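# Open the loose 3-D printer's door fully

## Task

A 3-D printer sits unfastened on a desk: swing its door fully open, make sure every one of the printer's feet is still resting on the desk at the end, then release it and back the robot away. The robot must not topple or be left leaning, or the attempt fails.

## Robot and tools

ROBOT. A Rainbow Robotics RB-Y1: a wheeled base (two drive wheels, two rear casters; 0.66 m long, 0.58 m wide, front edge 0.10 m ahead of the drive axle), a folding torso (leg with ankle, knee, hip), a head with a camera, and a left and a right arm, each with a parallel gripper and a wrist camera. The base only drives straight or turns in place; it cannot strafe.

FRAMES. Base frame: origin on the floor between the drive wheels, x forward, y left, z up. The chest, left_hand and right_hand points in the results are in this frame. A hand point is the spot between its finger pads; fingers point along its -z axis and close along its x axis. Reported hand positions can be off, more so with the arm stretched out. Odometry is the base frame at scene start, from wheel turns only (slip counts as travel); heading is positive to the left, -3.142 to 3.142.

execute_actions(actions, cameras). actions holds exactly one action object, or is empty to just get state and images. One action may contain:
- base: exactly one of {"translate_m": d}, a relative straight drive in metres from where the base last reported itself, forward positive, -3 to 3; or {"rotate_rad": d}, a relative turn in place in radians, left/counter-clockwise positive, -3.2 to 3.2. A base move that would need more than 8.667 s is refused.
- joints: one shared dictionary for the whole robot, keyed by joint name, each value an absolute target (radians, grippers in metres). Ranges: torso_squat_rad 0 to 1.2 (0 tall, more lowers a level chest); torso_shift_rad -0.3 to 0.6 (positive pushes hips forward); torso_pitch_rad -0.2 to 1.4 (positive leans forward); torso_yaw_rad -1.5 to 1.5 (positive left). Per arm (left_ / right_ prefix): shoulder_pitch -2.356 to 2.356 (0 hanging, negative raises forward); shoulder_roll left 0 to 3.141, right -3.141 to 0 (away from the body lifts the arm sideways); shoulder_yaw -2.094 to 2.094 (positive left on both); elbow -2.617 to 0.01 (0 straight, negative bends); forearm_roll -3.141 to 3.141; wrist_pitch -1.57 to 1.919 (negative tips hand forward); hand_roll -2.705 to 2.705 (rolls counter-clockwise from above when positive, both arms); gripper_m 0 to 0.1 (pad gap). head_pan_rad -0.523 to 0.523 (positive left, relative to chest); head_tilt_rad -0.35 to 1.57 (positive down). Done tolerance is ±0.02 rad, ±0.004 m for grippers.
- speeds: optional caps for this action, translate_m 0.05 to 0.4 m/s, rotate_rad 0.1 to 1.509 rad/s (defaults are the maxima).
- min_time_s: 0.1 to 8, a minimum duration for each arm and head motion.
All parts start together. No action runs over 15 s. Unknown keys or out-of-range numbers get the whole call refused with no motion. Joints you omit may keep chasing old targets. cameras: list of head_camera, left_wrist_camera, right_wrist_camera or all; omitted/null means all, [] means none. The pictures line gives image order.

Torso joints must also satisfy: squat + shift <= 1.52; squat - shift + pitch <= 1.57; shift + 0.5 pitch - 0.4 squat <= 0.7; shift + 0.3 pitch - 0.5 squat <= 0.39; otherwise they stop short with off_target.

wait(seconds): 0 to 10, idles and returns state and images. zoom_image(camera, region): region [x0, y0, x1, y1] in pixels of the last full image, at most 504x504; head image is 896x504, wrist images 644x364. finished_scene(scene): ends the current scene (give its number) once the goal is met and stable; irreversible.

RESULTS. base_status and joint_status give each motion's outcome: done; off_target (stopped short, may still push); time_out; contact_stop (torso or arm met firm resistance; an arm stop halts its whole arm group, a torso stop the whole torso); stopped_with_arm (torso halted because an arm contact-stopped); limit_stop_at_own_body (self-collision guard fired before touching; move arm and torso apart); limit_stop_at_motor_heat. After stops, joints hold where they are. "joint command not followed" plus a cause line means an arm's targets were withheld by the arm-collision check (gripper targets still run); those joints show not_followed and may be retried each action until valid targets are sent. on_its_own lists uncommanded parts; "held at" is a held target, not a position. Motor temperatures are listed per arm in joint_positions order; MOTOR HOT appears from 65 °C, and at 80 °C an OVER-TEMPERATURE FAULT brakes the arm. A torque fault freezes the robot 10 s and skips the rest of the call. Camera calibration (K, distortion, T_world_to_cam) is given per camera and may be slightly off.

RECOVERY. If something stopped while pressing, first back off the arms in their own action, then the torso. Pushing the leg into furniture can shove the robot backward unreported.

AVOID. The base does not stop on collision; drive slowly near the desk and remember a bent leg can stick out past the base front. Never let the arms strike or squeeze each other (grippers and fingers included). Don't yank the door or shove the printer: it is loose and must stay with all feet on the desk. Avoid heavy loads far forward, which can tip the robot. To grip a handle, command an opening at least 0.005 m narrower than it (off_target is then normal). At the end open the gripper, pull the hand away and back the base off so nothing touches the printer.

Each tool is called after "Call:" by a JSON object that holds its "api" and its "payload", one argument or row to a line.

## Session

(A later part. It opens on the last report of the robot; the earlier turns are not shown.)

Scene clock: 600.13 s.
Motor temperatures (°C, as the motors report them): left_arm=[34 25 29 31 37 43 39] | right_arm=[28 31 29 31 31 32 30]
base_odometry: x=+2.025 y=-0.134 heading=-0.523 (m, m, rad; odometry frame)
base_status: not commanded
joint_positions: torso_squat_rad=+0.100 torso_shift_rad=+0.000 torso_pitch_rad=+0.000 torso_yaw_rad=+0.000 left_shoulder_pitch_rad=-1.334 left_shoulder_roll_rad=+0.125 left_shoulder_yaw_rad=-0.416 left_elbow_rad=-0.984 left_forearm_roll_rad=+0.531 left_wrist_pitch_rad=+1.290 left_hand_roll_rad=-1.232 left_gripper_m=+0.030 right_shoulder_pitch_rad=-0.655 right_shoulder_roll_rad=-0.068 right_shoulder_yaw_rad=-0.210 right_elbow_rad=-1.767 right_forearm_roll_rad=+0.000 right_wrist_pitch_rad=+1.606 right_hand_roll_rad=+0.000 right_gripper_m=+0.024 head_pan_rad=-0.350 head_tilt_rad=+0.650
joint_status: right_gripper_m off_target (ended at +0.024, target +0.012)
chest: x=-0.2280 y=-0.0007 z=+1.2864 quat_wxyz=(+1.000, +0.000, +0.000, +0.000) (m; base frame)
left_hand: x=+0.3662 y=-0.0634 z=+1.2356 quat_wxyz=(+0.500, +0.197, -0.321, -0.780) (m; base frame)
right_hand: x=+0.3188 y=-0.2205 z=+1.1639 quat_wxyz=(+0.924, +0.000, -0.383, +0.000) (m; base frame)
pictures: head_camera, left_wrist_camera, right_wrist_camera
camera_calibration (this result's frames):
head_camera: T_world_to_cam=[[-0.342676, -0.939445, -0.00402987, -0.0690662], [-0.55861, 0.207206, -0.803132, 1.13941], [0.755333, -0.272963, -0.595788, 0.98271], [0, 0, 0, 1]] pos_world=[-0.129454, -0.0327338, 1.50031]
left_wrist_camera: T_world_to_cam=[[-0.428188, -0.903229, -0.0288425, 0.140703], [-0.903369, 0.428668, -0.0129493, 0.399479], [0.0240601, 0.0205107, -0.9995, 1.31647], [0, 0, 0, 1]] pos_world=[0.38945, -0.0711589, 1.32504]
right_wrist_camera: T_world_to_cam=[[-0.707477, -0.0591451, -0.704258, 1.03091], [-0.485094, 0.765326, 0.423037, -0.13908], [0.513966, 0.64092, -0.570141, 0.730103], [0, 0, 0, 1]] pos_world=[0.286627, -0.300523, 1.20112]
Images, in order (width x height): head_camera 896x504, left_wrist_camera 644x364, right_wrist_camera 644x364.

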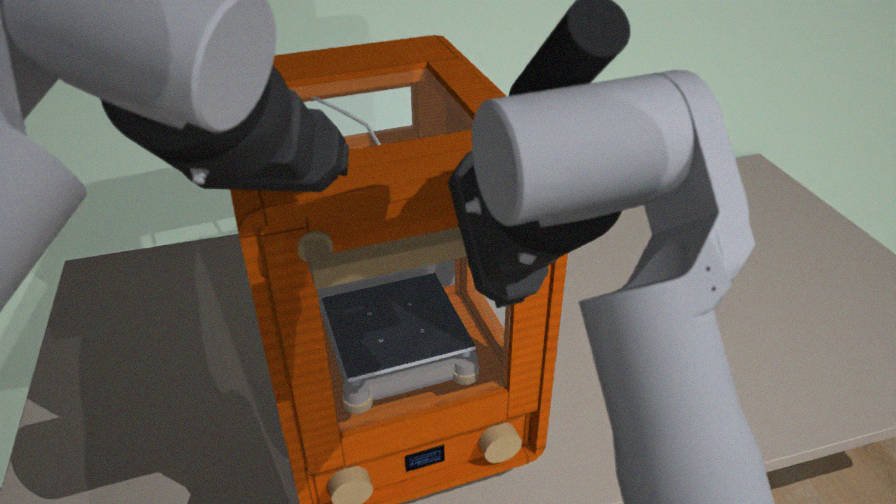

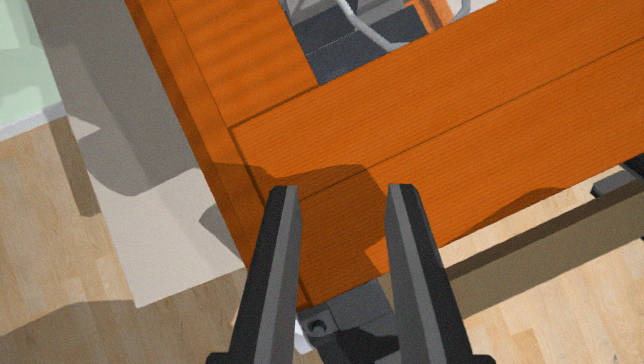

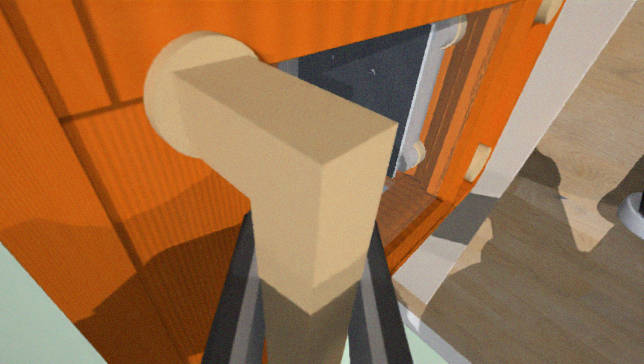

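Call:
{"api": "execute_actions", "payload": {
  "actions": [
    {"joints": {"right_shoulder_pitch_rad": -0.556, "right_shoulder_roll_rad": -0.049, "right_shoulder_yaw_rad": -0.182, "right_elbow_rad": -1.92, "right_wrist_pitch_rad": 1.663}, "min_time_s": 1.5}
  ]
}}

Scene clock: 620.63 s.
Motor temperatures (°C, as the motors report them): left_arm=[34 25 29 31 37 43 39] | right_arm=[28 31 29 31 31 32 30]
base_odometry: x=+2.025 y=-0.134 heading=-0.522 (m, m, rad; odometry frame)
base_status: not commanded
joint_positions: torso_squat_rad=+0.100 torso_shift_rad=+0.000 torso_pitch_rad=+0.001 torso_yaw_rad=+0.000 left_shoulder_pitch_rad=-1.334 left_shoulder_roll_rad=+0.125 left_shoulder_yaw_rad=-0.416 left_elbow_rad=-0.984 left_forearm_roll_rad=+0.531 left_wrist_pitch_rad=+1.290 left_hand_roll_rad=-1.232 left_gripper_m=+0.030 right_shoulder_pitch_rad=-0.557 right_shoulder_roll_rad=-0.050 right_shoulder_yaw_rad=-0.182 right_elbow_rad=-1.921 right_forearm_roll_rad=+0.000 right_wrist_pitch_rad=+1.663 right_hand_roll_rad=+0.000 right_gripper_m=+0.024 head_pan_rad=-0.350 head_tilt_rad=+0.650
joint_status: all done
chest: x=-0.2279 y=-0.0007 z=+1.2864 quat_wxyz=(+1.000, +0.000, +0.000, +0.000) (m; base frame)
left_hand: x=+0.3663 y=-0.0634 z=+1.2355 quat_wxyz=(+0.500, +0.197, -0.321, -0.780) (m; base frame)
right_hand: x=+0.2888 y=-0.2208 z=+1.1585 quat_wxyz=(+0.924, +0.000, -0.384, +0.000) (m; base frame)
pictures: head_camera, left_wrist_camera, right_wrist_camera
camera_calibration (this result's frames):
head_camera: T_world_to_cam=[[-0.342598, -0.939474, -0.00394924, -0.069082], [-0.558856, 0.207174, -0.802969, 1.13925], [0.755186, -0.272889, -0.596008, 0.982823], [0, 0, 0, 1]] pos_world=[-0.129204, -0.0327224, 1.50028]
left_wrist_camera: T_world_to_cam=[[-0.4282, -0.903226, -0.0287703, 0.140693], [-0.903367, 0.428675, -0.0128351, 0.39949], [0.0239261, 0.0204941, -0.999504, 1.31642], [0, 0, 0, 1]] pos_world=[0.389635, -0.0711532, 1.32494]
right_wrist_camera: T_world_to_cam=[[-0.706432, -0.058744, -0.705339, 1.00687], [-0.485202, 0.765731, 0.42218, -0.149904], [0.515299, 0.640473, -0.569439, 0.741334], [0, 0, 0, 1]] pos_world=[0.256542, -0.30087, 1.19562]
Images, in order (width x height): head_camera 896x504, left_wrist_camera 644x364, right_wrist_camera 644x364.

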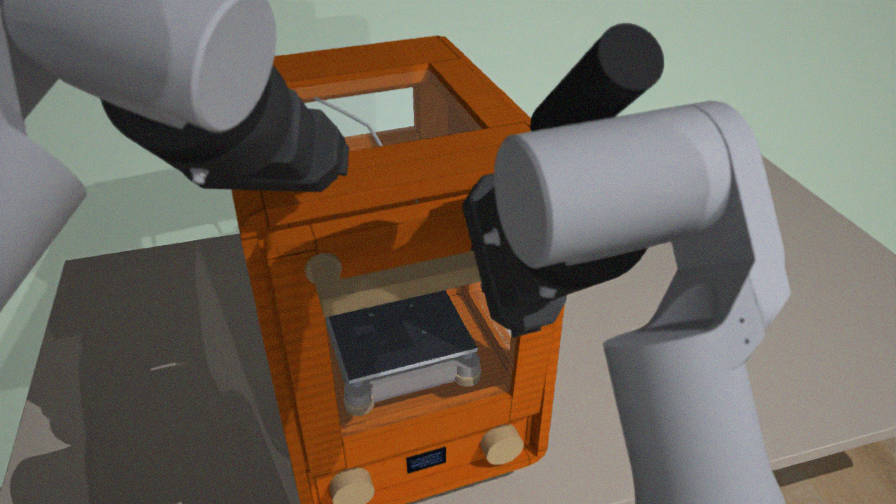

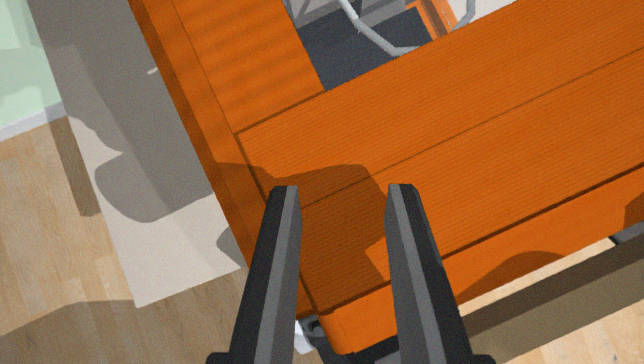

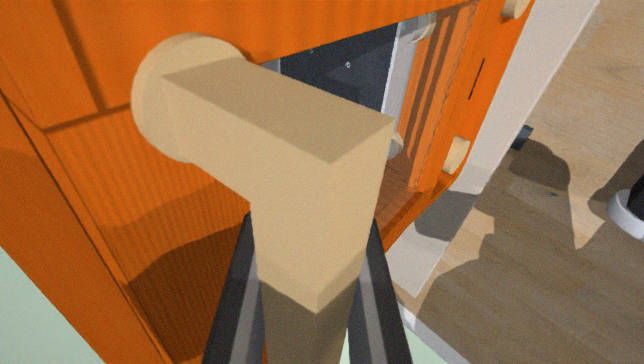

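Call:
{"api": "execute_actions", "payload": {
  "actions": [
    {"joints": {"right_shoulder_pitch_rad": -0.288, "right_shoulder_roll_rad": -0.013, "right_shoulder_yaw_rad": -0.098, "right_elbow_rad": -2.222, "right_wrist_pitch_rad": 1.709, "head_tilt_rad": 0.8}, "min_time_s": 1.2}
  ]
}}

Scene clock: 709.73 s.
Motor temperatures (°C, as the motors report them): left_arm=[34 25 29 31 37 43 39] | right_arm=[27 31 29 30 31 31 30]
base_odometry: x=+2.025 y=-0.134 heading=-0.523 (m, m, rad; odometry frame)
base_status: not commanded
joint_positions: torso_squat_rad=+0.100 torso_shift_rad=+0.000 torso_pitch_rad=+0.001 torso_yaw_rad=+0.000 left_shoulder_pitch_rad=-1.334 left_shoulder_roll_rad=+0.125 left_shoulder_yaw_rad=-0.416 left_elbow_rad=-0.984 left_forearm_roll_rad=+0.531 left_wrist_pitch_rad=+1.290 left_hand_roll_rad=-1.232 left_gripper_m=+0.030 right_shoulder_pitch_rad=-0.287 right_shoulder_roll_rad=-0.014 right_shoulder_yaw_rad=-0.099 right_elbow_rad=-2.221 right_forearm_roll_rad=+0.000 right_wrist_pitch_rad=+1.709 right_hand_roll_rad=+0.000 right_gripper_m=+0.023 head_pan_rad=-0.350 head_tilt_rad=+0.800
joint_status: all done
chest: x=-0.2277 y=-0.0008 z=+1.2864 quat_wxyz=(+1.000, +0.000, +0.000, +0.000) (m; base frame)
left_hand: x=+0.3664 y=-0.0637 z=+1.2355 quat_wxyz=(+0.500, +0.197, -0.321, -0.780) (m; base frame)
right_hand: x=+0.2180 y=-0.2215 z=+1.1301 quat_wxyz=(+0.925, +0.000, -0.381, -0.001) (m; base frame)
pictures: head_camera, left_wrist_camera, right_wrist_camera
camera_calibration (this result's frames):
head_camera: T_world_to_cam=[[-0.343169, -0.939265, -0.00392136, -0.0692427], [-0.665424, 0.246061, -0.704745, 0.971471], [0.662907, -0.239238, -0.70945, 1.13237], [0, 0, 0, 1]] pos_world=[-0.127978, -0.0331732, 1.48773]
left_wrist_camera: T_world_to_cam=[[-0.428583, -0.903044, -0.0287814, 0.140619], [-0.903183, 0.429061, -0.0129025, 0.399683], [0.0240005, 0.0204651, -0.999502, 1.31641], [0, 0, 0, 1]] pos_world=[0.38966, -0.0714433, 1.32496]
right_wrist_camera: T_world_to_cam=[[-0.710199, -0.0578667, -0.701619, 0.933567], [-0.48186, 0.766541, 0.424531, -0.17496], [0.513253, 0.639583, -0.57228, 0.765549], [0, 0, 0, 1]] pos_world=[0.185792, -0.301496, 1.16739]
Images, in order (width x height): head_camera 896x504, left_wrist_camera 644x364, right_wrist_camera 644x364.

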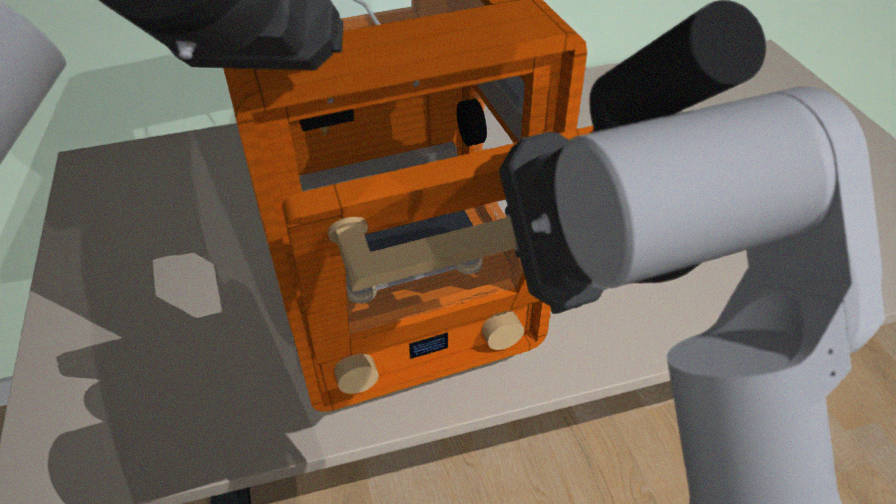

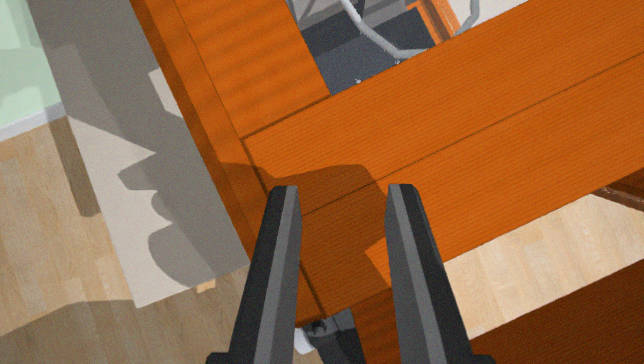

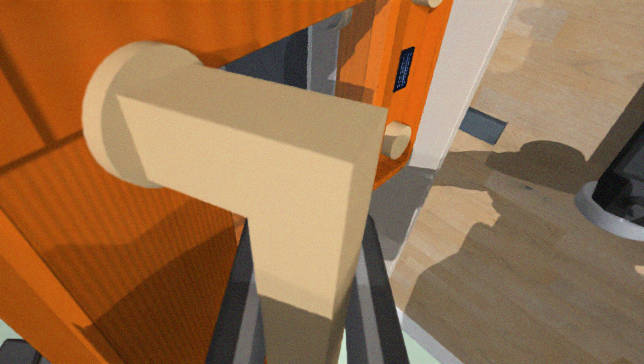

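Call:
{"api": "execute_actions", "payload": {
  "actions": [
    {"joints": {"right_shoulder_pitch_rad": 0.12, "right_shoulder_roll_rad": -0.003, "right_shoulder_yaw_rad": 0.041, "right_elbow_rad": -2.432, "right_wrist_pitch_rad": 1.482, "left_shoulder_pitch_rad": -1.33}, "min_time_s": 1.2}
  ]
}}

Scene clock: 741.07 s.
Motor temperatures (°C, as the motors report them): left_arm=[34 25 29 30 37 43 39] | right_arm=[27 31 29 31 31 32 30]
base_odometry: x=+2.025 y=-0.134 heading=-0.522 (m, m, rad; odometry frame)
base_status: not commanded
joint_positions: torso_squat_rad=+0.100 torso_shift_rad=+0.000 torso_pitch_rad=+0.001 torso_yaw_rad=+0.000 left_shoulder_pitch_rad=-1.332 left_shoulder_roll_rad=+0.125 left_shoulder_yaw_rad=-0.416 left_elbow_rad=-0.985 left_forearm_roll_rad=+0.531 left_wrist_pitch_rad=+1.290 left_hand_roll_rad=-1.232 left_gripper_m=+0.030 right_shoulder_pitch_rad=+0.121 right_shoulder_roll_rad=-0.003 right_shoulder_yaw_rad=+0.041 right_elbow_rad=-2.430 right_forearm_roll_rad=+0.000 right_wrist_pitch_rad=+1.483 right_hand_roll_rad=+0.000 right_gripper_m=+0.020 head_pan_rad=-0.350 head_tilt_rad=+0.800
joint_status: all done
chest: x=-0.2277 y=-0.0008 z=+1.2864 quat_wxyz=(+1.000, +0.000, +0.000, +0.000) (m; base frame)
left_hand: x=+0.3663 y=-0.0634 z=+1.2350 quat_wxyz=(+0.500, +0.196, -0.321, -0.780) (m; base frame)
right_hand: x=+0.1514 y=-0.2210 z=+1.0840 quat_wxyz=(+0.915, +0.000, -0.404, +0.000) (m; base frame)
pictures: head_camera, left_wrist_camera, right_wrist_camera
camera_calibration (this result's frames):
head_camera: T_world_to_cam=[[-0.343059, -0.939305, -0.00397671, -0.0691279], [-0.665398, 0.246005, -0.704789, 0.97153], [0.66299, -0.239138, -0.709406, 1.13234], [0, 0, 0, 1]] pos_world=[-0.127988, -0.0331486, 1.48773]
left_wrist_camera: T_world_to_cam=[[-0.428464, -0.903122, -0.0281057, 0.139915], [-0.903255, 0.42892, -0.0126112, 0.399181], [0.0234446, 0.0199832, -0.999525, 1.31612], [0, 0, 0, 1]] pos_world=[0.389654, -0.0711566, 1.32446]
right_wrist_camera: T_world_to_cam=[[-0.673994, -0.0595958, -0.736329, 0.885783], [-0.503829, 0.766038, 0.399177, -0.157165], [0.540267, 0.640027, -0.546331, 0.740943], [0, 0, 0, 1]] pos_world=[0.117521, -0.301041, 1.11976]
Images, in order (width x height): head_camera 896x504, left_wrist_camera 644x364, right_wrist_camera 644x364.

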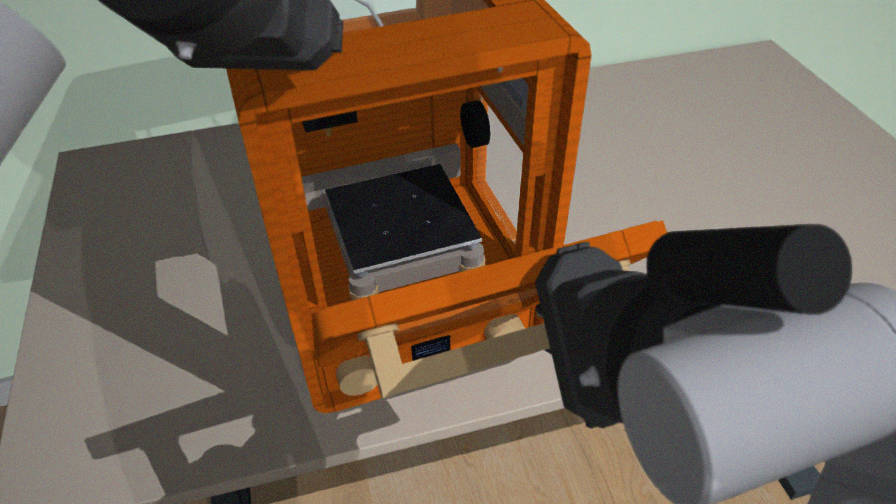

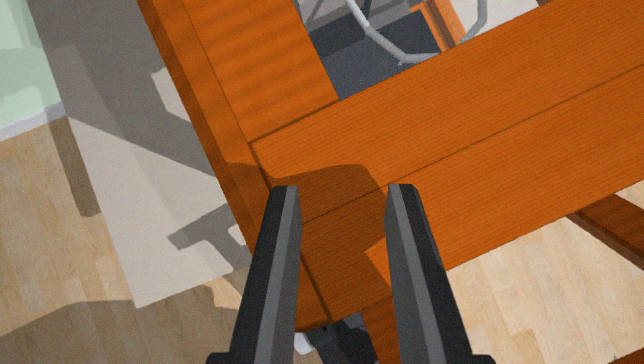

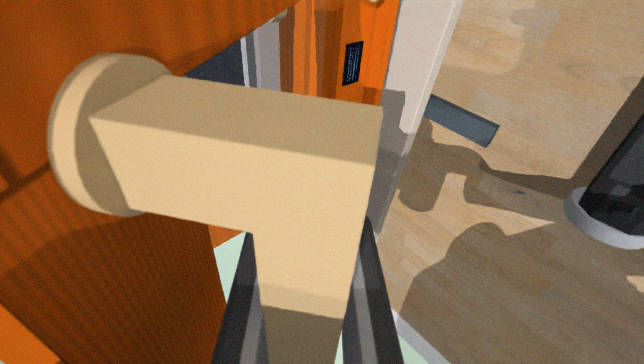

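Call:
{"api": "execute_actions", "payload": {
  "actions": [
    {"joints": {"right_shoulder_pitch_rad": 0.425, "right_shoulder_roll_rad": -0.029, "right_shoulder_yaw_rad": 0.142, "right_elbow_rad": -2.441, "right_wrist_pitch_rad": 1.131}, "min_time_s": 0.8}
  ],
  "cameras": []
}}

Call:
{"api": "execute_actions", "payload": {
  "actions": [
    {"joints": {"right_shoulder_pitch_rad": 0.671, "right_shoulder_roll_rad": -0.071, "right_shoulder_yaw_rad": 0.214, "right_elbow_rad": -2.296, "right_wrist_pitch_rad": 0.608, "head_tilt_rad": 0.95}, "min_time_s": 0.8}
  ]
}}

Scene clock: 835.50 s.
Motor temperatures (°C, as the motors report them): left_arm=[33 25 29 30 37 43 39] | right_arm=[27 31 29 35 31 32 30]
base_odometry: x=+2.025 y=-0.134 heading=-0.522 (m, m, rad; odometry frame)
base_status: not commanded
joint_positions: torso_squat_rad=+0.100 torso_shift_rad=+0.000 torso_pitch_rad=+0.001 torso_yaw_rad=+0.000 left_shoulder_pitch_rad=-1.332 left_shoulder_roll_rad=+0.125 left_shoulder_yaw_rad=-0.416 left_elbow_rad=-0.985 left_forearm_roll_rad=+0.531 left_wrist_pitch_rad=+1.290 left_hand_roll_rad=-1.232 left_gripper_m=+0.030 right_shoulder_pitch_rad=+0.426 right_shoulder_roll_rad=-0.029 right_shoulder_yaw_rad=+0.142 right_elbow_rad=-2.439 right_forearm_roll_rad=+0.000 right_wrist_pitch_rad=+1.132 right_hand_roll_rad=+0.000 right_gripper_m=+0.019 head_pan_rad=-0.350 head_tilt_rad=+0.800
joint_status: all done
chest: x=-0.2279 y=-0.0007 z=+1.2864 quat_wxyz=(+1.000, +0.000, +0.000, +0.000) (m; base frame)
left_hand: x=+0.3662 y=-0.0633 z=+1.2348 quat_wxyz=(+0.500, +0.196, -0.321, -0.780) (m; base frame)
right_hand: x=+0.1164 y=-0.2207 z=+1.0450 quat_wxyz=(+0.899, +0.000, -0.437, +0.000) (m; base frame)
pictures: none
No camera images: the call's "cameras" was empty. Leave "cameras" out to get every camera's image.

Scene clock: 836.60 s.
Motor temperatures (°C, as the motors report them): left_arm=[33 25 29 30 37 43 39] | right_arm=[27 31 29 35 31 32 30]
base_odometry: x=+2.025 y=-0.134 heading=-0.522 (m, m, rad; odometry frame)
base_status: not commanded
joint_positions: torso_squat_rad=+0.100 torso_shift_rad=+0.000 torso_pitch_rad=+0.001 torso_yaw_rad=+0.000 left_shoulder_pitch_rad=-1.332 left_shoulder_roll_rad=+0.125 left_shoulder_yaw_rad=-0.416 left_elbow_rad=-0.985 left_forearm_roll_rad=+0.531 left_wrist_pitch_rad=+1.290 left_hand_roll_rad=-1.232 left_gripper_m=+0.030 right_shoulder_pitch_rad=+0.671 right_shoulder_roll_rad=-0.071 right_shoulder_yaw_rad=+0.214 right_elbow_rad=-2.295 right_forearm_roll_rad=+0.000 right_wrist_pitch_rad=+0.608 right_hand_roll_rad=+0.000 right_gripper_m=+0.019 head_pan_rad=-0.350 head_tilt_rad=+0.950
joint_status: all done
chest: x=-0.2278 y=-0.0007 z=+1.2864 quat_wxyz=(+1.000, +0.000, +0.000, +0.000) (m; base frame)
left_hand: x=+0.3662 y=-0.0633 z=+1.2348 quat_wxyz=(+0.500, +0.196, -0.321, -0.780) (m; base frame)
right_hand: x=+0.0892 y=-0.2208 z=+1.0014 quat_wxyz=(+0.866, +0.000, -0.499, +0.000) (m; base frame)
pictures: head_camera, left_wrist_camera, right_wrist_camera
camera_calibration (this result's frames):
head_camera: T_world_to_cam=[[-0.343644, -0.939092, -0.00386553, -0.0694186], [-0.756757, 0.279354, -0.590999, 0.783526], [0.556082, -0.200168, -0.806663, 1.25504], [0, 0, 0, 1]] pos_world=[-0.128822, -0.0328529, 1.47519]
left_wrist_camera: T_world_to_cam=[[-0.428213, -0.903247, -0.0278882, 0.139638], [-0.903389, 0.428653, -0.0120735, 0.398401], [0.0228597, 0.0200239, -0.999538, 1.31606], [0, 0, 0, 1]] pos_world=[0.389621, -0.0710006, 1.32416]
right_wrist_camera: T_world_to_cam=[[-0.502908, -0.058365, -0.862367, 0.894257], [-0.576471, 0.766052, 0.284335, -0.0342152], [0.644022, 0.640124, -0.418899, 0.592455], [0, 0, 0, 1]] pos_world=[0.0484505, -0.300841, 1.02909]
Images, in order (width x height): head_camera 896x504, left_wrist_camera 644x364, right_wrist_camera 644x364.

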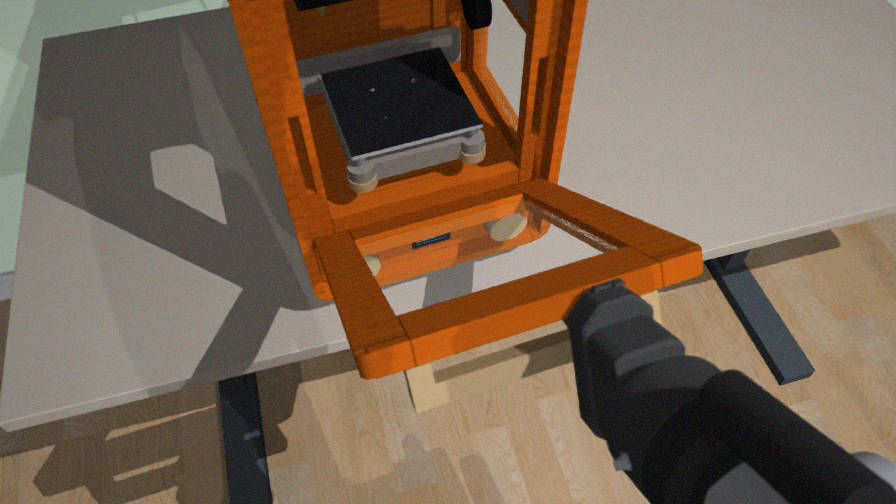

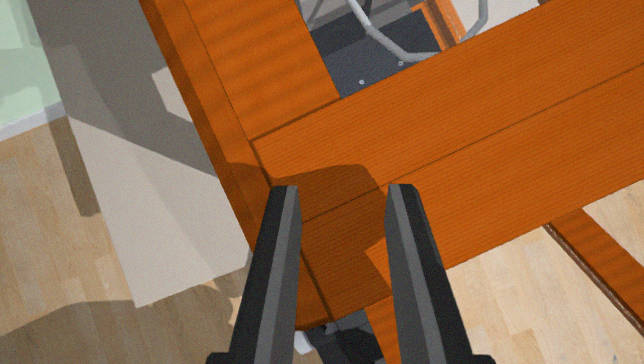

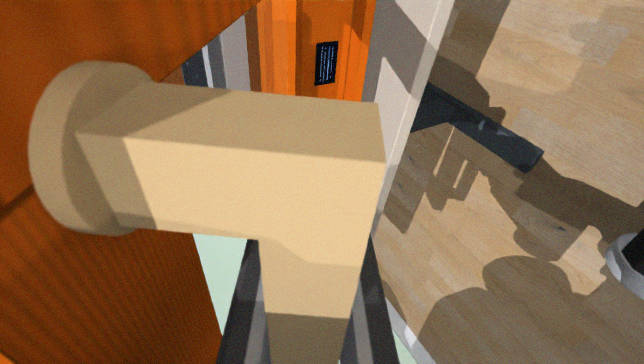

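Call:
{"api": "execute_actions", "payload": {
  "actions": []
}}

Scene clock: 865.73 s.
Motor temperatures (°C, as the motors report them): left_arm=[33 25 29 30 37 43 39] | right_arm=[27 31 29 34 31 32 30]
base_odometry: x=+2.025 y=-0.134 heading=-0.522 (m, m, rad; odometry frame)
base_status: not commanded
joint_positions: torso_squat_rad=+0.100 torso_shift_rad=+0.000 torso_pitch_rad=+0.001 torso_yaw_rad=+0.000 left_shoulder_pitch_rad=-1.332 left_shoulder_roll_rad=+0.125 left_shoulder_yaw_rad=-0.416 left_elbow_rad=-0.985 left_forearm_roll_rad=+0.531 left_wrist_pitch_rad=+1.290 left_hand_roll_rad=-1.232 left_gripper_m=+0.030 right_shoulder_pitch_rad=+0.671 right_shoulder_roll_rad=-0.071 right_shoulder_yaw_rad=+0.214 right_elbow_rad=-2.295 right_forearm_roll_rad=+0.000 right_wrist_pitch_rad=+0.608 right_hand_roll_rad=+0.000 right_gripper_m=+0.019 head_pan_rad=-0.350 head_tilt_rad=+0.950
joint_status: all done
chest: x=-0.2278 y=-0.0007 z=+1.2864 quat_wxyz=(+1.000, +0.000, +0.000, +0.000) (m; base frame)
left_hand: x=+0.3662 y=-0.0633 z=+1.2348 quat_wxyz=(+0.500, +0.196, -0.321, -0.780) (m; base frame)
right_hand: x=+0.0892 y=-0.2208 z=+1.0014 quat_wxyz=(+0.866, +0.000, -0.499, +0.000) (m; base frame)
pictures: head_camera, left_wrist_camera, right_wrist_camera
camera_calibration (this result's frames):
head_camera: T_world_to_cam=[[-0.343644, -0.939092, -0.00386536, -0.0694186], [-0.756757, 0.279354, -0.590999, 0.783526], [0.556082, -0.200168, -0.806663, 1.25504], [0, 0, 0, 1]] pos_world=[-0.128822, -0.0328528, 1.47519]
left_wrist_camera: T_world_to_cam=[[-0.428211, -0.903248, -0.0278909, 0.139642], [-0.90339, 0.428651, -0.0120738, 0.398402], [0.0228611, 0.0200262, -0.999538, 1.31606], [0, 0, 0, 1]] pos_world=[0.389622, -0.0709997, 1.32416]
right_wrist_camera: T_world_to_cam=[[-0.502904, -0.0583684, -0.862369, 0.894259], [-0.576472, 0.766052, 0.284329, -0.0342089], [0.644024, 0.640123, -0.418899, 0.592454], [0, 0, 0, 1]] pos_world=[0.048451, -0.300841, 1.02909]
Images, in order (width x height): head_camera 896x504, left_wrist_camera 644x364, right_wrist_camera 644x364.

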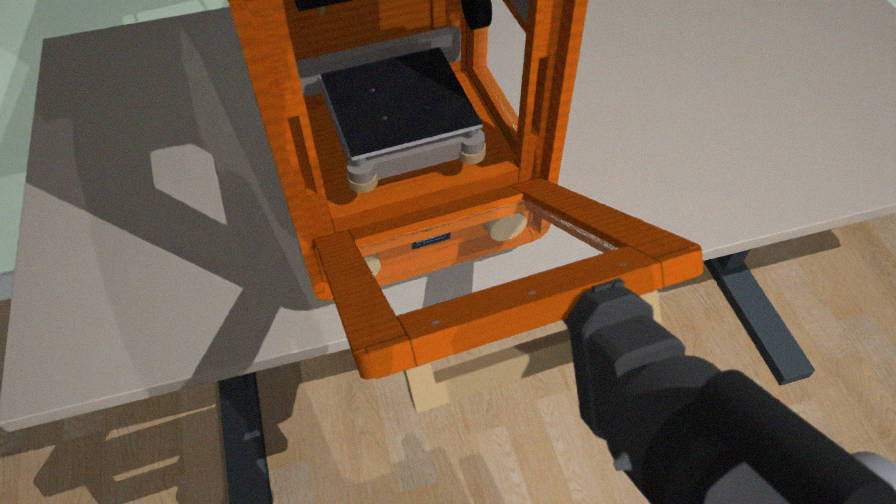

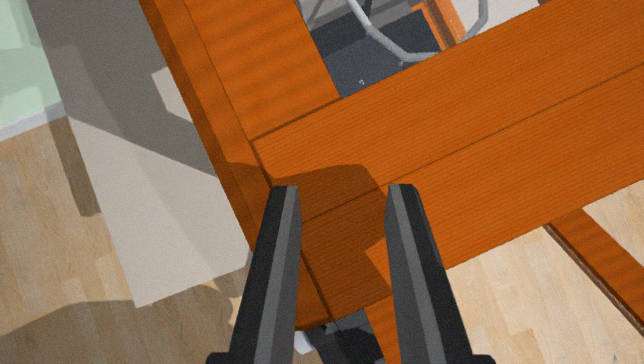

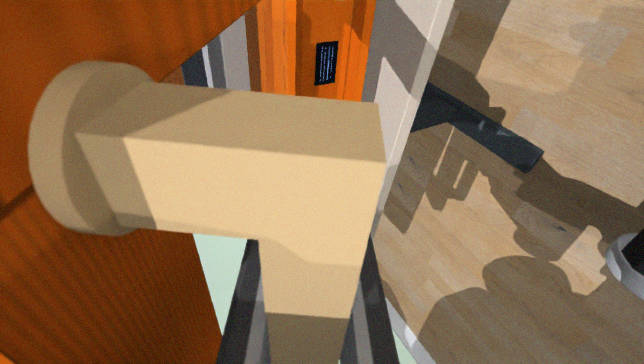

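Call:
{"api": "execute_actions", "payload": {
  "actions": [
    {"joints": {"right_shoulder_pitch_rad": 0.736, "right_shoulder_roll_rad": -0.086, "right_shoulder_yaw_rad": 0.232, "right_elbow_rad": -2.000, "right_wrist_pitch_rad": 0.090}, "min_time_s": 0.8}
  ],
  "cameras": ["head_camera", "right_wrist_camera"]
}}

Scene clock: 870.60 s.
Motor temperatures (°C, as the motors report them): left_arm=[33 25 29 30 37 43 39] | right_arm=[27 31 29 34 31 32 30]
base_odometry: x=+2.025 y=-0.134 heading=-0.522 (m, m, rad; odometry frame)
base_status: not commanded
joint_positions: torso_squat_rad=+0.100 torso_shift_rad=+0.000 torso_pitch_rad=+0.001 torso_yaw_rad=+0.000 left_shoulder_pitch_rad=-1.332 left_shoulder_roll_rad=+0.125 left_shoulder_yaw_rad=-0.416 left_elbow_rad=-0.985 left_forearm_roll_rad=+0.531 left_wrist_pitch_rad=+1.290 left_hand_roll_rad=-1.232 left_gripper_m=+0.030 right_shoulder_pitch_rad=+0.735 right_shoulder_roll_rad=-0.085 right_shoulder_yaw_rad=+0.232 right_elbow_rad=-1.999 right_forearm_roll_rad=+0.000 right_wrist_pitch_rad=+0.090 right_hand_roll_rad=+0.000 right_gripper_m=+0.018 head_pan_rad=-0.350 head_tilt_rad=+0.950
joint_status: all done
chest: x=-0.2279 y=-0.0007 z=+1.2864 quat_wxyz=(+1.000, +0.000, +0.000, +0.000) (m; base frame)
left_hand: x=+0.3662 y=-0.0632 z=+1.2348 quat_wxyz=(+0.500, +0.196, -0.321, -0.780) (m; base frame)
right_hand: x=+0.0700 y=-0.2204 z=+0.9537 quat_wxyz=(+0.824, +0.000, -0.566, +0.000) (m; base frame)
pictures: head_camera, right_wrist_camera
camera_calibration (this result's frames):
head_camera: T_world_to_cam=[[-0.343645, -0.939092, -0.00388117, -0.0694143], [-0.756719, 0.279352, -0.591049, 0.783558], [0.556133, -0.200174, -0.806627, 1.25503], [0, 0, 0, 1]] pos_world=[-0.128886, -0.0328494, 1.47519]
right_wrist_camera: T_world_to_cam=[[-0.360564, -0.0588204, -0.930878, 0.898769], [-0.614975, 0.765354, 0.189841, 0.0606037], [0.701284, 0.640916, -0.312132, 0.478886], [0, 0, 0, 1]] pos_world=[0.0254979, -0.300443, 0.974615]
Images, in order (width x height): head_camera 896x504, right_wrist_camera 644x364.

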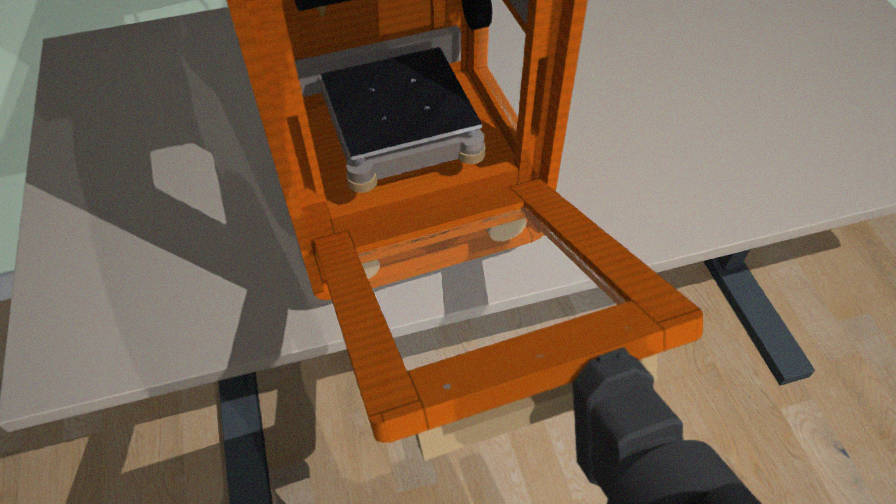

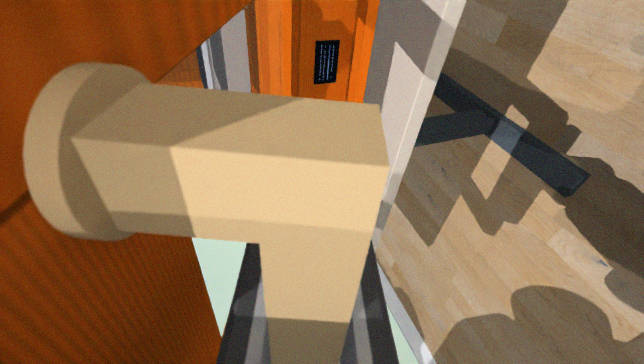

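Call:
{"api": "execute_actions", "payload": {
  "actions": [
    {"joints": {"right_shoulder_pitch_rad": 0.635, "right_shoulder_roll_rad": -0.064, "right_shoulder_yaw_rad": 0.204, "right_elbow_rad": -1.572, "right_wrist_pitch_rad": -0.395}, "min_time_s": 0.8}
  ],
  "cameras": ["head_camera", "right_wrist_camera"]
}}

Scene clock: 875.17 s.
Motor temperatures (°C, as the motors report them): left_arm=[33 25 29 30 37 43 39] | right_arm=[27 31 29 34 31 32 30]
base_odometry: x=+2.025 y=-0.134 heading=-0.523 (m, m, rad; odometry frame)
base_status: not commanded
joint_positions: torso_squat_rad=+0.100 torso_shift_rad=+0.000 torso_pitch_rad=+0.001 torso_yaw_rad=+0.000 left_shoulder_pitch_rad=-1.332 left_shoulder_roll_rad=+0.125 left_shoulder_yaw_rad=-0.416 left_elbow_rad=-0.985 left_forearm_roll_rad=+0.531 left_wrist_pitch_rad=+1.290 left_hand_roll_rad=-1.232 left_gripper_m=+0.030 right_shoulder_pitch_rad=+0.637 right_shoulder_roll_rad=-0.065 right_shoulder_yaw_rad=+0.204 right_elbow_rad=-1.571 right_forearm_roll_rad=+0.000 right_wrist_pitch_rad=-0.394 right_hand_roll_rad=+0.000 right_gripper_m=+0.018 head_pan_rad=-0.350 head_tilt_rad=+0.950
joint_status: all done
chest: x=-0.2280 y=-0.0007 z=+1.2864 quat_wxyz=(+1.000, +0.000, +0.000, +0.000) (m; base frame)
left_hand: x=+0.3661 y=-0.0632 z=+1.2347 quat_wxyz=(+0.500, +0.196, -0.321, -0.780) (m; base frame)
right_hand: x=+0.0576 y=-0.2210 z=+0.9016 quat_wxyz=(+0.779, +0.000, -0.628, +0.000) (m; base frame)
pictures: head_camera, right_wrist_camera
camera_calibration (this result's frames):
head_camera: T_world_to_cam=[[-0.343753, -0.939052, -0.00391645, -0.0694353], [-0.756657, 0.27945, -0.591082, 0.783556], [0.556151, -0.200223, -0.806602, 1.25505], [0, 0, 0, 1]] pos_world=[-0.128982, -0.0328787, 1.4752]
right_wrist_camera: T_world_to_cam=[[-0.214497, -0.0592741, -0.974925, 0.876884], [-0.635963, 0.766054, 0.0933454, 0.151727], [0.741311, 0.640038, -0.202012, 0.369925], [0, 0, 0, 1]] pos_world=[0.0103521, -0.301021, 0.915462]
Images, in order (width x height): head_camera 896x504, right_wrist_camera 644x364.

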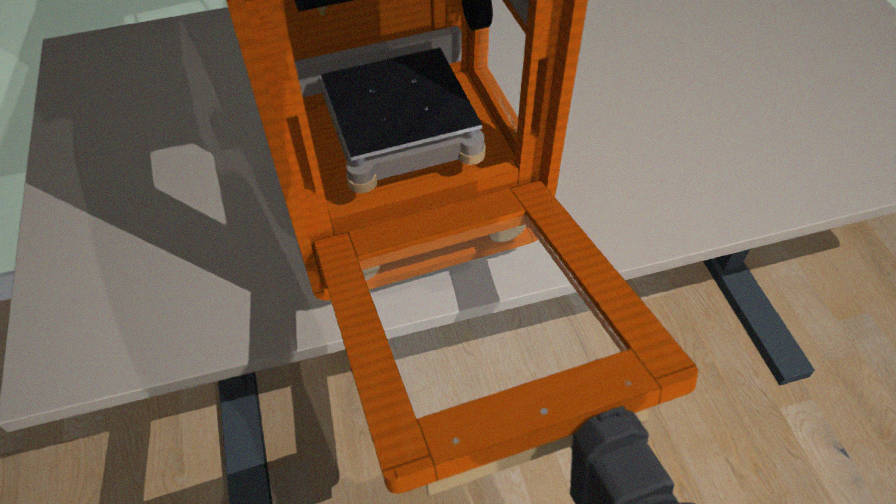

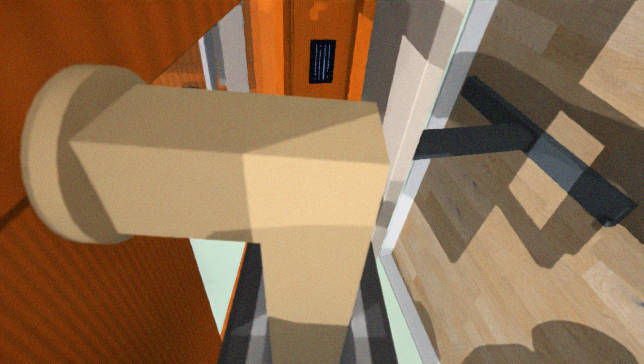

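Call:
{"api": "execute_actions", "payload": {
  "actions": [
    {"joints": {"right_shoulder_pitch_rad": 0.446, "right_shoulder_roll_rad": -0.032, "right_shoulder_yaw_rad": 0.148, "right_elbow_rad": -1.119, "right_wrist_pitch_rad": -0.769, "head_tilt_rad": 1.05}, "min_time_s": 0.8}
  ],
  "cameras": ["head_camera", "right_wrist_camera"]
}}

Scene clock: 910.40 s.
Motor temperatures (°C, as the motors report them): left_arm=[33 25 29 30 37 43 39] | right_arm=[27 31 29 33 31 33 30]
base_odometry: x=+2.025 y=-0.134 heading=-0.523 (m, m, rad; odometry frame)
base_status: not commanded
joint_positions: torso_squat_rad=+0.100 torso_shift_rad=+0.000 torso_pitch_rad=+0.000 torso_yaw_rad=+0.000 left_shoulder_pitch_rad=-1.332 left_shoulder_roll_rad=+0.125 left_shoulder_yaw_rad=-0.416 left_elbow_rad=-0.985 left_forearm_roll_rad=+0.531 left_wrist_pitch_rad=+1.290 left_hand_roll_rad=-1.232 left_gripper_m=+0.030 right_shoulder_pitch_rad=+0.448 right_shoulder_roll_rad=-0.033 right_shoulder_yaw_rad=+0.148 right_elbow_rad=-1.118 right_forearm_roll_rad=+0.000 right_wrist_pitch_rad=-0.768 right_hand_roll_rad=+0.000 right_gripper_m=+0.017 head_pan_rad=-0.350 head_tilt_rad=+1.050
joint_status: all done
chest: x=-0.2280 y=-0.0008 z=+1.2864 quat_wxyz=(+1.000, +0.000, +0.000, +0.000) (m; base frame)
left_hand: x=+0.3662 y=-0.0632 z=+1.2347 quat_wxyz=(+0.500, +0.196, -0.321, -0.780) (m; base frame)
right_hand: x=+0.0556 y=-0.2212 z=+0.8603 quat_wxyz=(+0.745, +0.000, -0.667, +0.000) (m; base frame)
pictures: head_camera, right_wrist_camera
camera_calibration (this result's frames):
head_camera: T_world_to_cam=[[-0.344134, -0.938913, -0.00382883, -0.0696774], [-0.808288, 0.298327, -0.507613, 0.648872], [0.477747, -0.171592, -0.861576, 1.32065], [0, 0, 0, 1]] pos_world=[-0.130439, -0.0323839, 1.46695]
right_wrist_camera: T_world_to_cam=[[-0.111485, -0.0596572, -0.991974, 0.845083], [-0.642402, 0.765922, 0.0261352, 0.212553], [0.758215, 0.64016, -0.123713, 0.294938], [0, 0, 0, 1]] pos_world=[0.00713213, -0.301191, 0.869232]
Images, in order (width x height): head_camera 896x504, right_wrist_camera 644x364.

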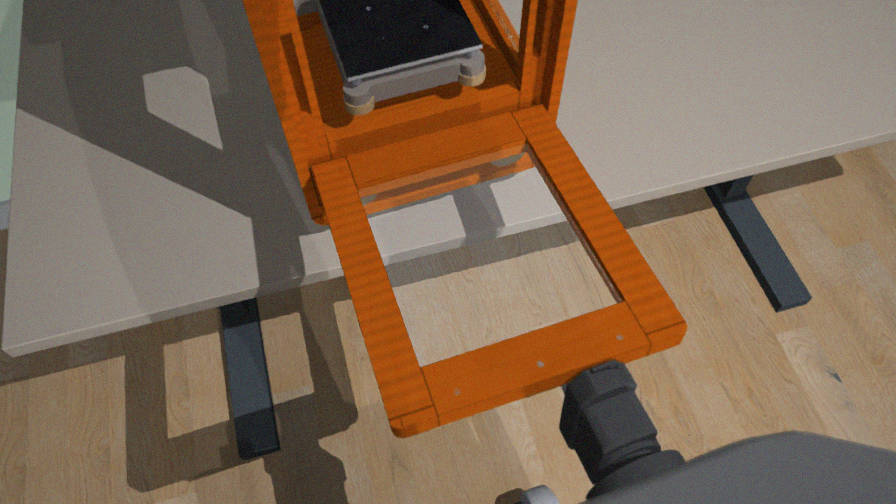

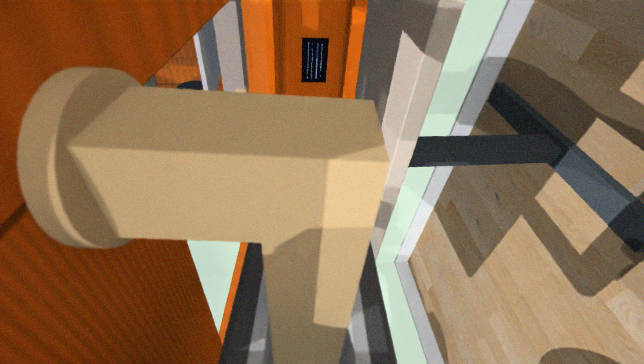

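Call:
{"api": "zoom_image", "payload": {
  "camera": "head_camera",
  "region": [280, 80, 720, 460]
}}

Region (280, 80, 720, 460) of head_camera's 896x504 image, scaled by 1.145, with more detail than that image has; it fills the top 435 rows of this view, and the rest is white.

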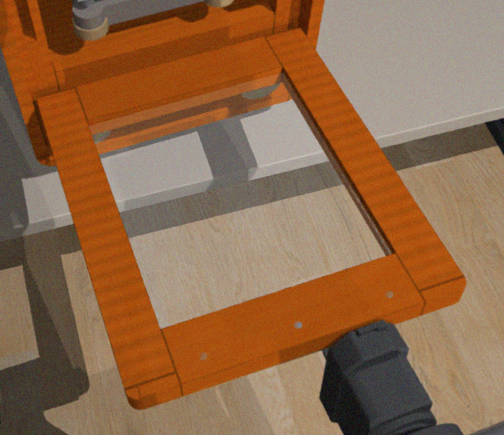

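Call:
{"api": "execute_actions", "payload": {
  "actions": [
    {"joints": {"torso_squat_rad": 0.4, "left_shoulder_pitch_rad": -1.47, "left_shoulder_roll_rad": 0.172, "right_wrist_pitch_rad": -0.85}, "min_time_s": 1.0}
  ]
}}

Scene clock: 973.27 s.
Motor temperatures (°C, as the motors report them): left_arm=[34 25 29 30 37 43 39] | right_arm=[27 31 29 33 31 33 30]
base_odometry: x=+2.025 y=-0.134 heading=-0.523 (m, m, rad; odometry frame)
base_status: not commanded
joint_positions: torso_squat_rad=+0.400 torso_shift_rad=+0.000 torso_pitch_rad=+0.001 torso_yaw_rad=+0.000 left_shoulder_pitch_rad=-1.470 left_shoulder_roll_rad=+0.172 left_shoulder_yaw_rad=-0.416 left_elbow_rad=-0.984 left_forearm_roll_rad=+0.531 left_wrist_pitch_rad=+1.290 left_hand_roll_rad=-1.232 left_gripper_m=+0.030 right_shoulder_pitch_rad=+0.445 right_shoulder_roll_rad=-0.033 right_shoulder_yaw_rad=+0.148 right_elbow_rad=-1.119 right_forearm_roll_rad=+0.000 right_wrist_pitch_rad=-0.850 right_hand_roll_rad=+0.000 right_gripper_m=+0.017 head_pan_rad=-0.350 head_tilt_rad=+1.050
joint_status: all done
chest: x=-0.2277 y=-0.0007 z=+1.2347 quat_wxyz=(+1.000, +0.000, +0.000, +0.000) (m; base frame)
left_hand: x=+0.3782 y=-0.0649 z=+1.2677 quat_wxyz=(+0.473, +0.253, -0.353, -0.766) (m; base frame)
right_hand: x=+0.0584 y=-0.2208 z=+0.8284 quat_wxyz=(+0.716, +0.000, -0.699, +0.000) (m; base frame)
pictures: head_camera, left_wrist_camera, right_wrist_camera
camera_calibration (this result's frames):
head_camera: T_world_to_cam=[[-0.344131, -0.938914, -0.00372966, -0.0698759], [-0.808441, 0.298325, -0.507371, 0.622427], [0.47749, -0.171587, -0.86172, 1.27608], [0, 0, 0, 1]] pos_world=[-0.130169, -0.0323341, 1.41517]
left_wrist_camera: T_world_to_cam=[[-0.422471, -0.901163, -0.0970684, 0.229884], [-0.890952, 0.432567, -0.13817, 0.565739], [0.166502, 0.0281105, -0.98564, 1.27736], [0, 0, 0, 1]] pos_world=[0.388483, -0.073464, 1.3595]
right_wrist_camera: T_world_to_cam=[[-0.0267397, -0.0595482, -0.997867, 0.813751], [-0.64283, 0.765481, -0.0284546, 0.260094], [0.765542, 0.640698, -0.0587481, 0.234515], [0, 0, 0, 1]] pos_world=[0.00942491, -0.300893, 0.833194]
Images, in order (width x height): head_camera 896x504, left_wrist_camera 644x364, right_wrist_camera 644x364.

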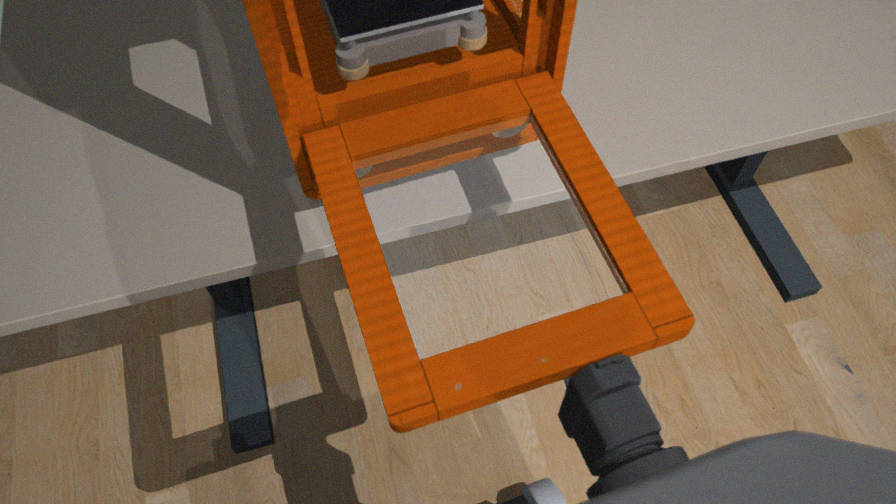

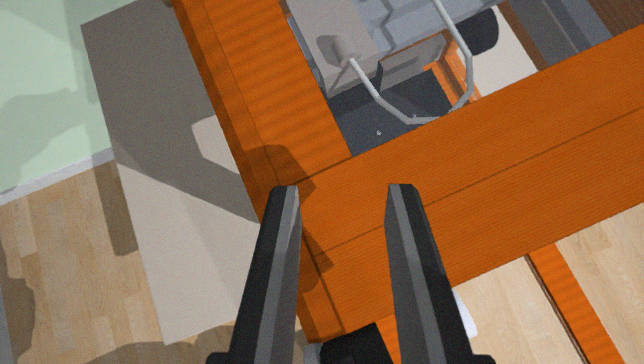

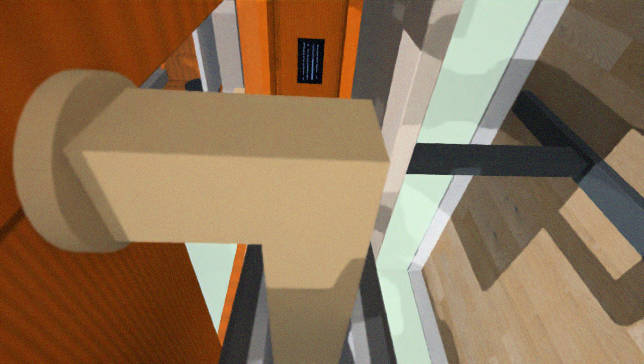

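Call:
{"api": "zoom_image", "payload": {
  "camera": "head_camera",
  "region": [280, 60, 720, 440]
}}

Region (280, 60, 720, 440) of head_camera's 896x504 image, scaled by 1.145, with more detail than that image has; it fills the top 435 rows of this view, and the rest is white.

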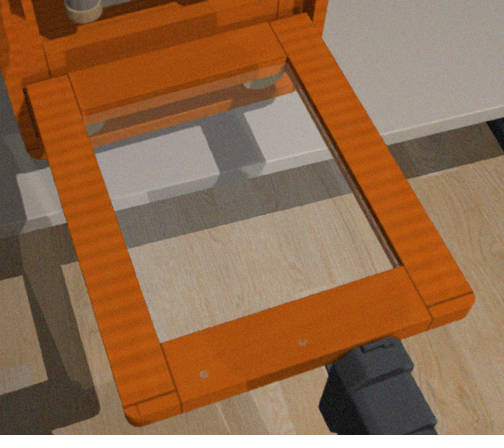

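Call:
{"api": "zoom_image", "payload": {
  "camera": "head_camera",
  "region": [290, 60, 580, 220]
}}

Call:
{"api": "zoom_image", "payload": {
  "camera": "head_camera",
  "region": [380, 270, 710, 450]
}}

Region (290, 60, 580, 220) of head_camera's 896x504 image, scaled by 1.738, with more detail than that image has; it fills the top 278 rows of this view, and the rest is white.

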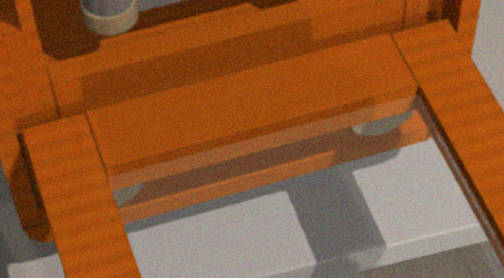

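Region (380, 270, 710, 450) of head_camera's 896x504 image, scaled by 1.527, with more detail than that image has; it fills the top 275 rows of this view, and the rest is white.

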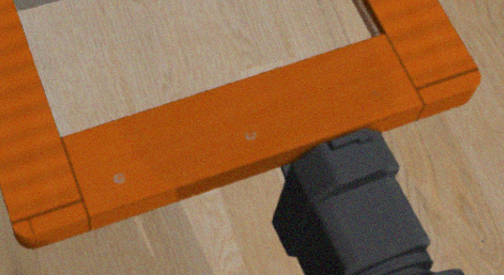

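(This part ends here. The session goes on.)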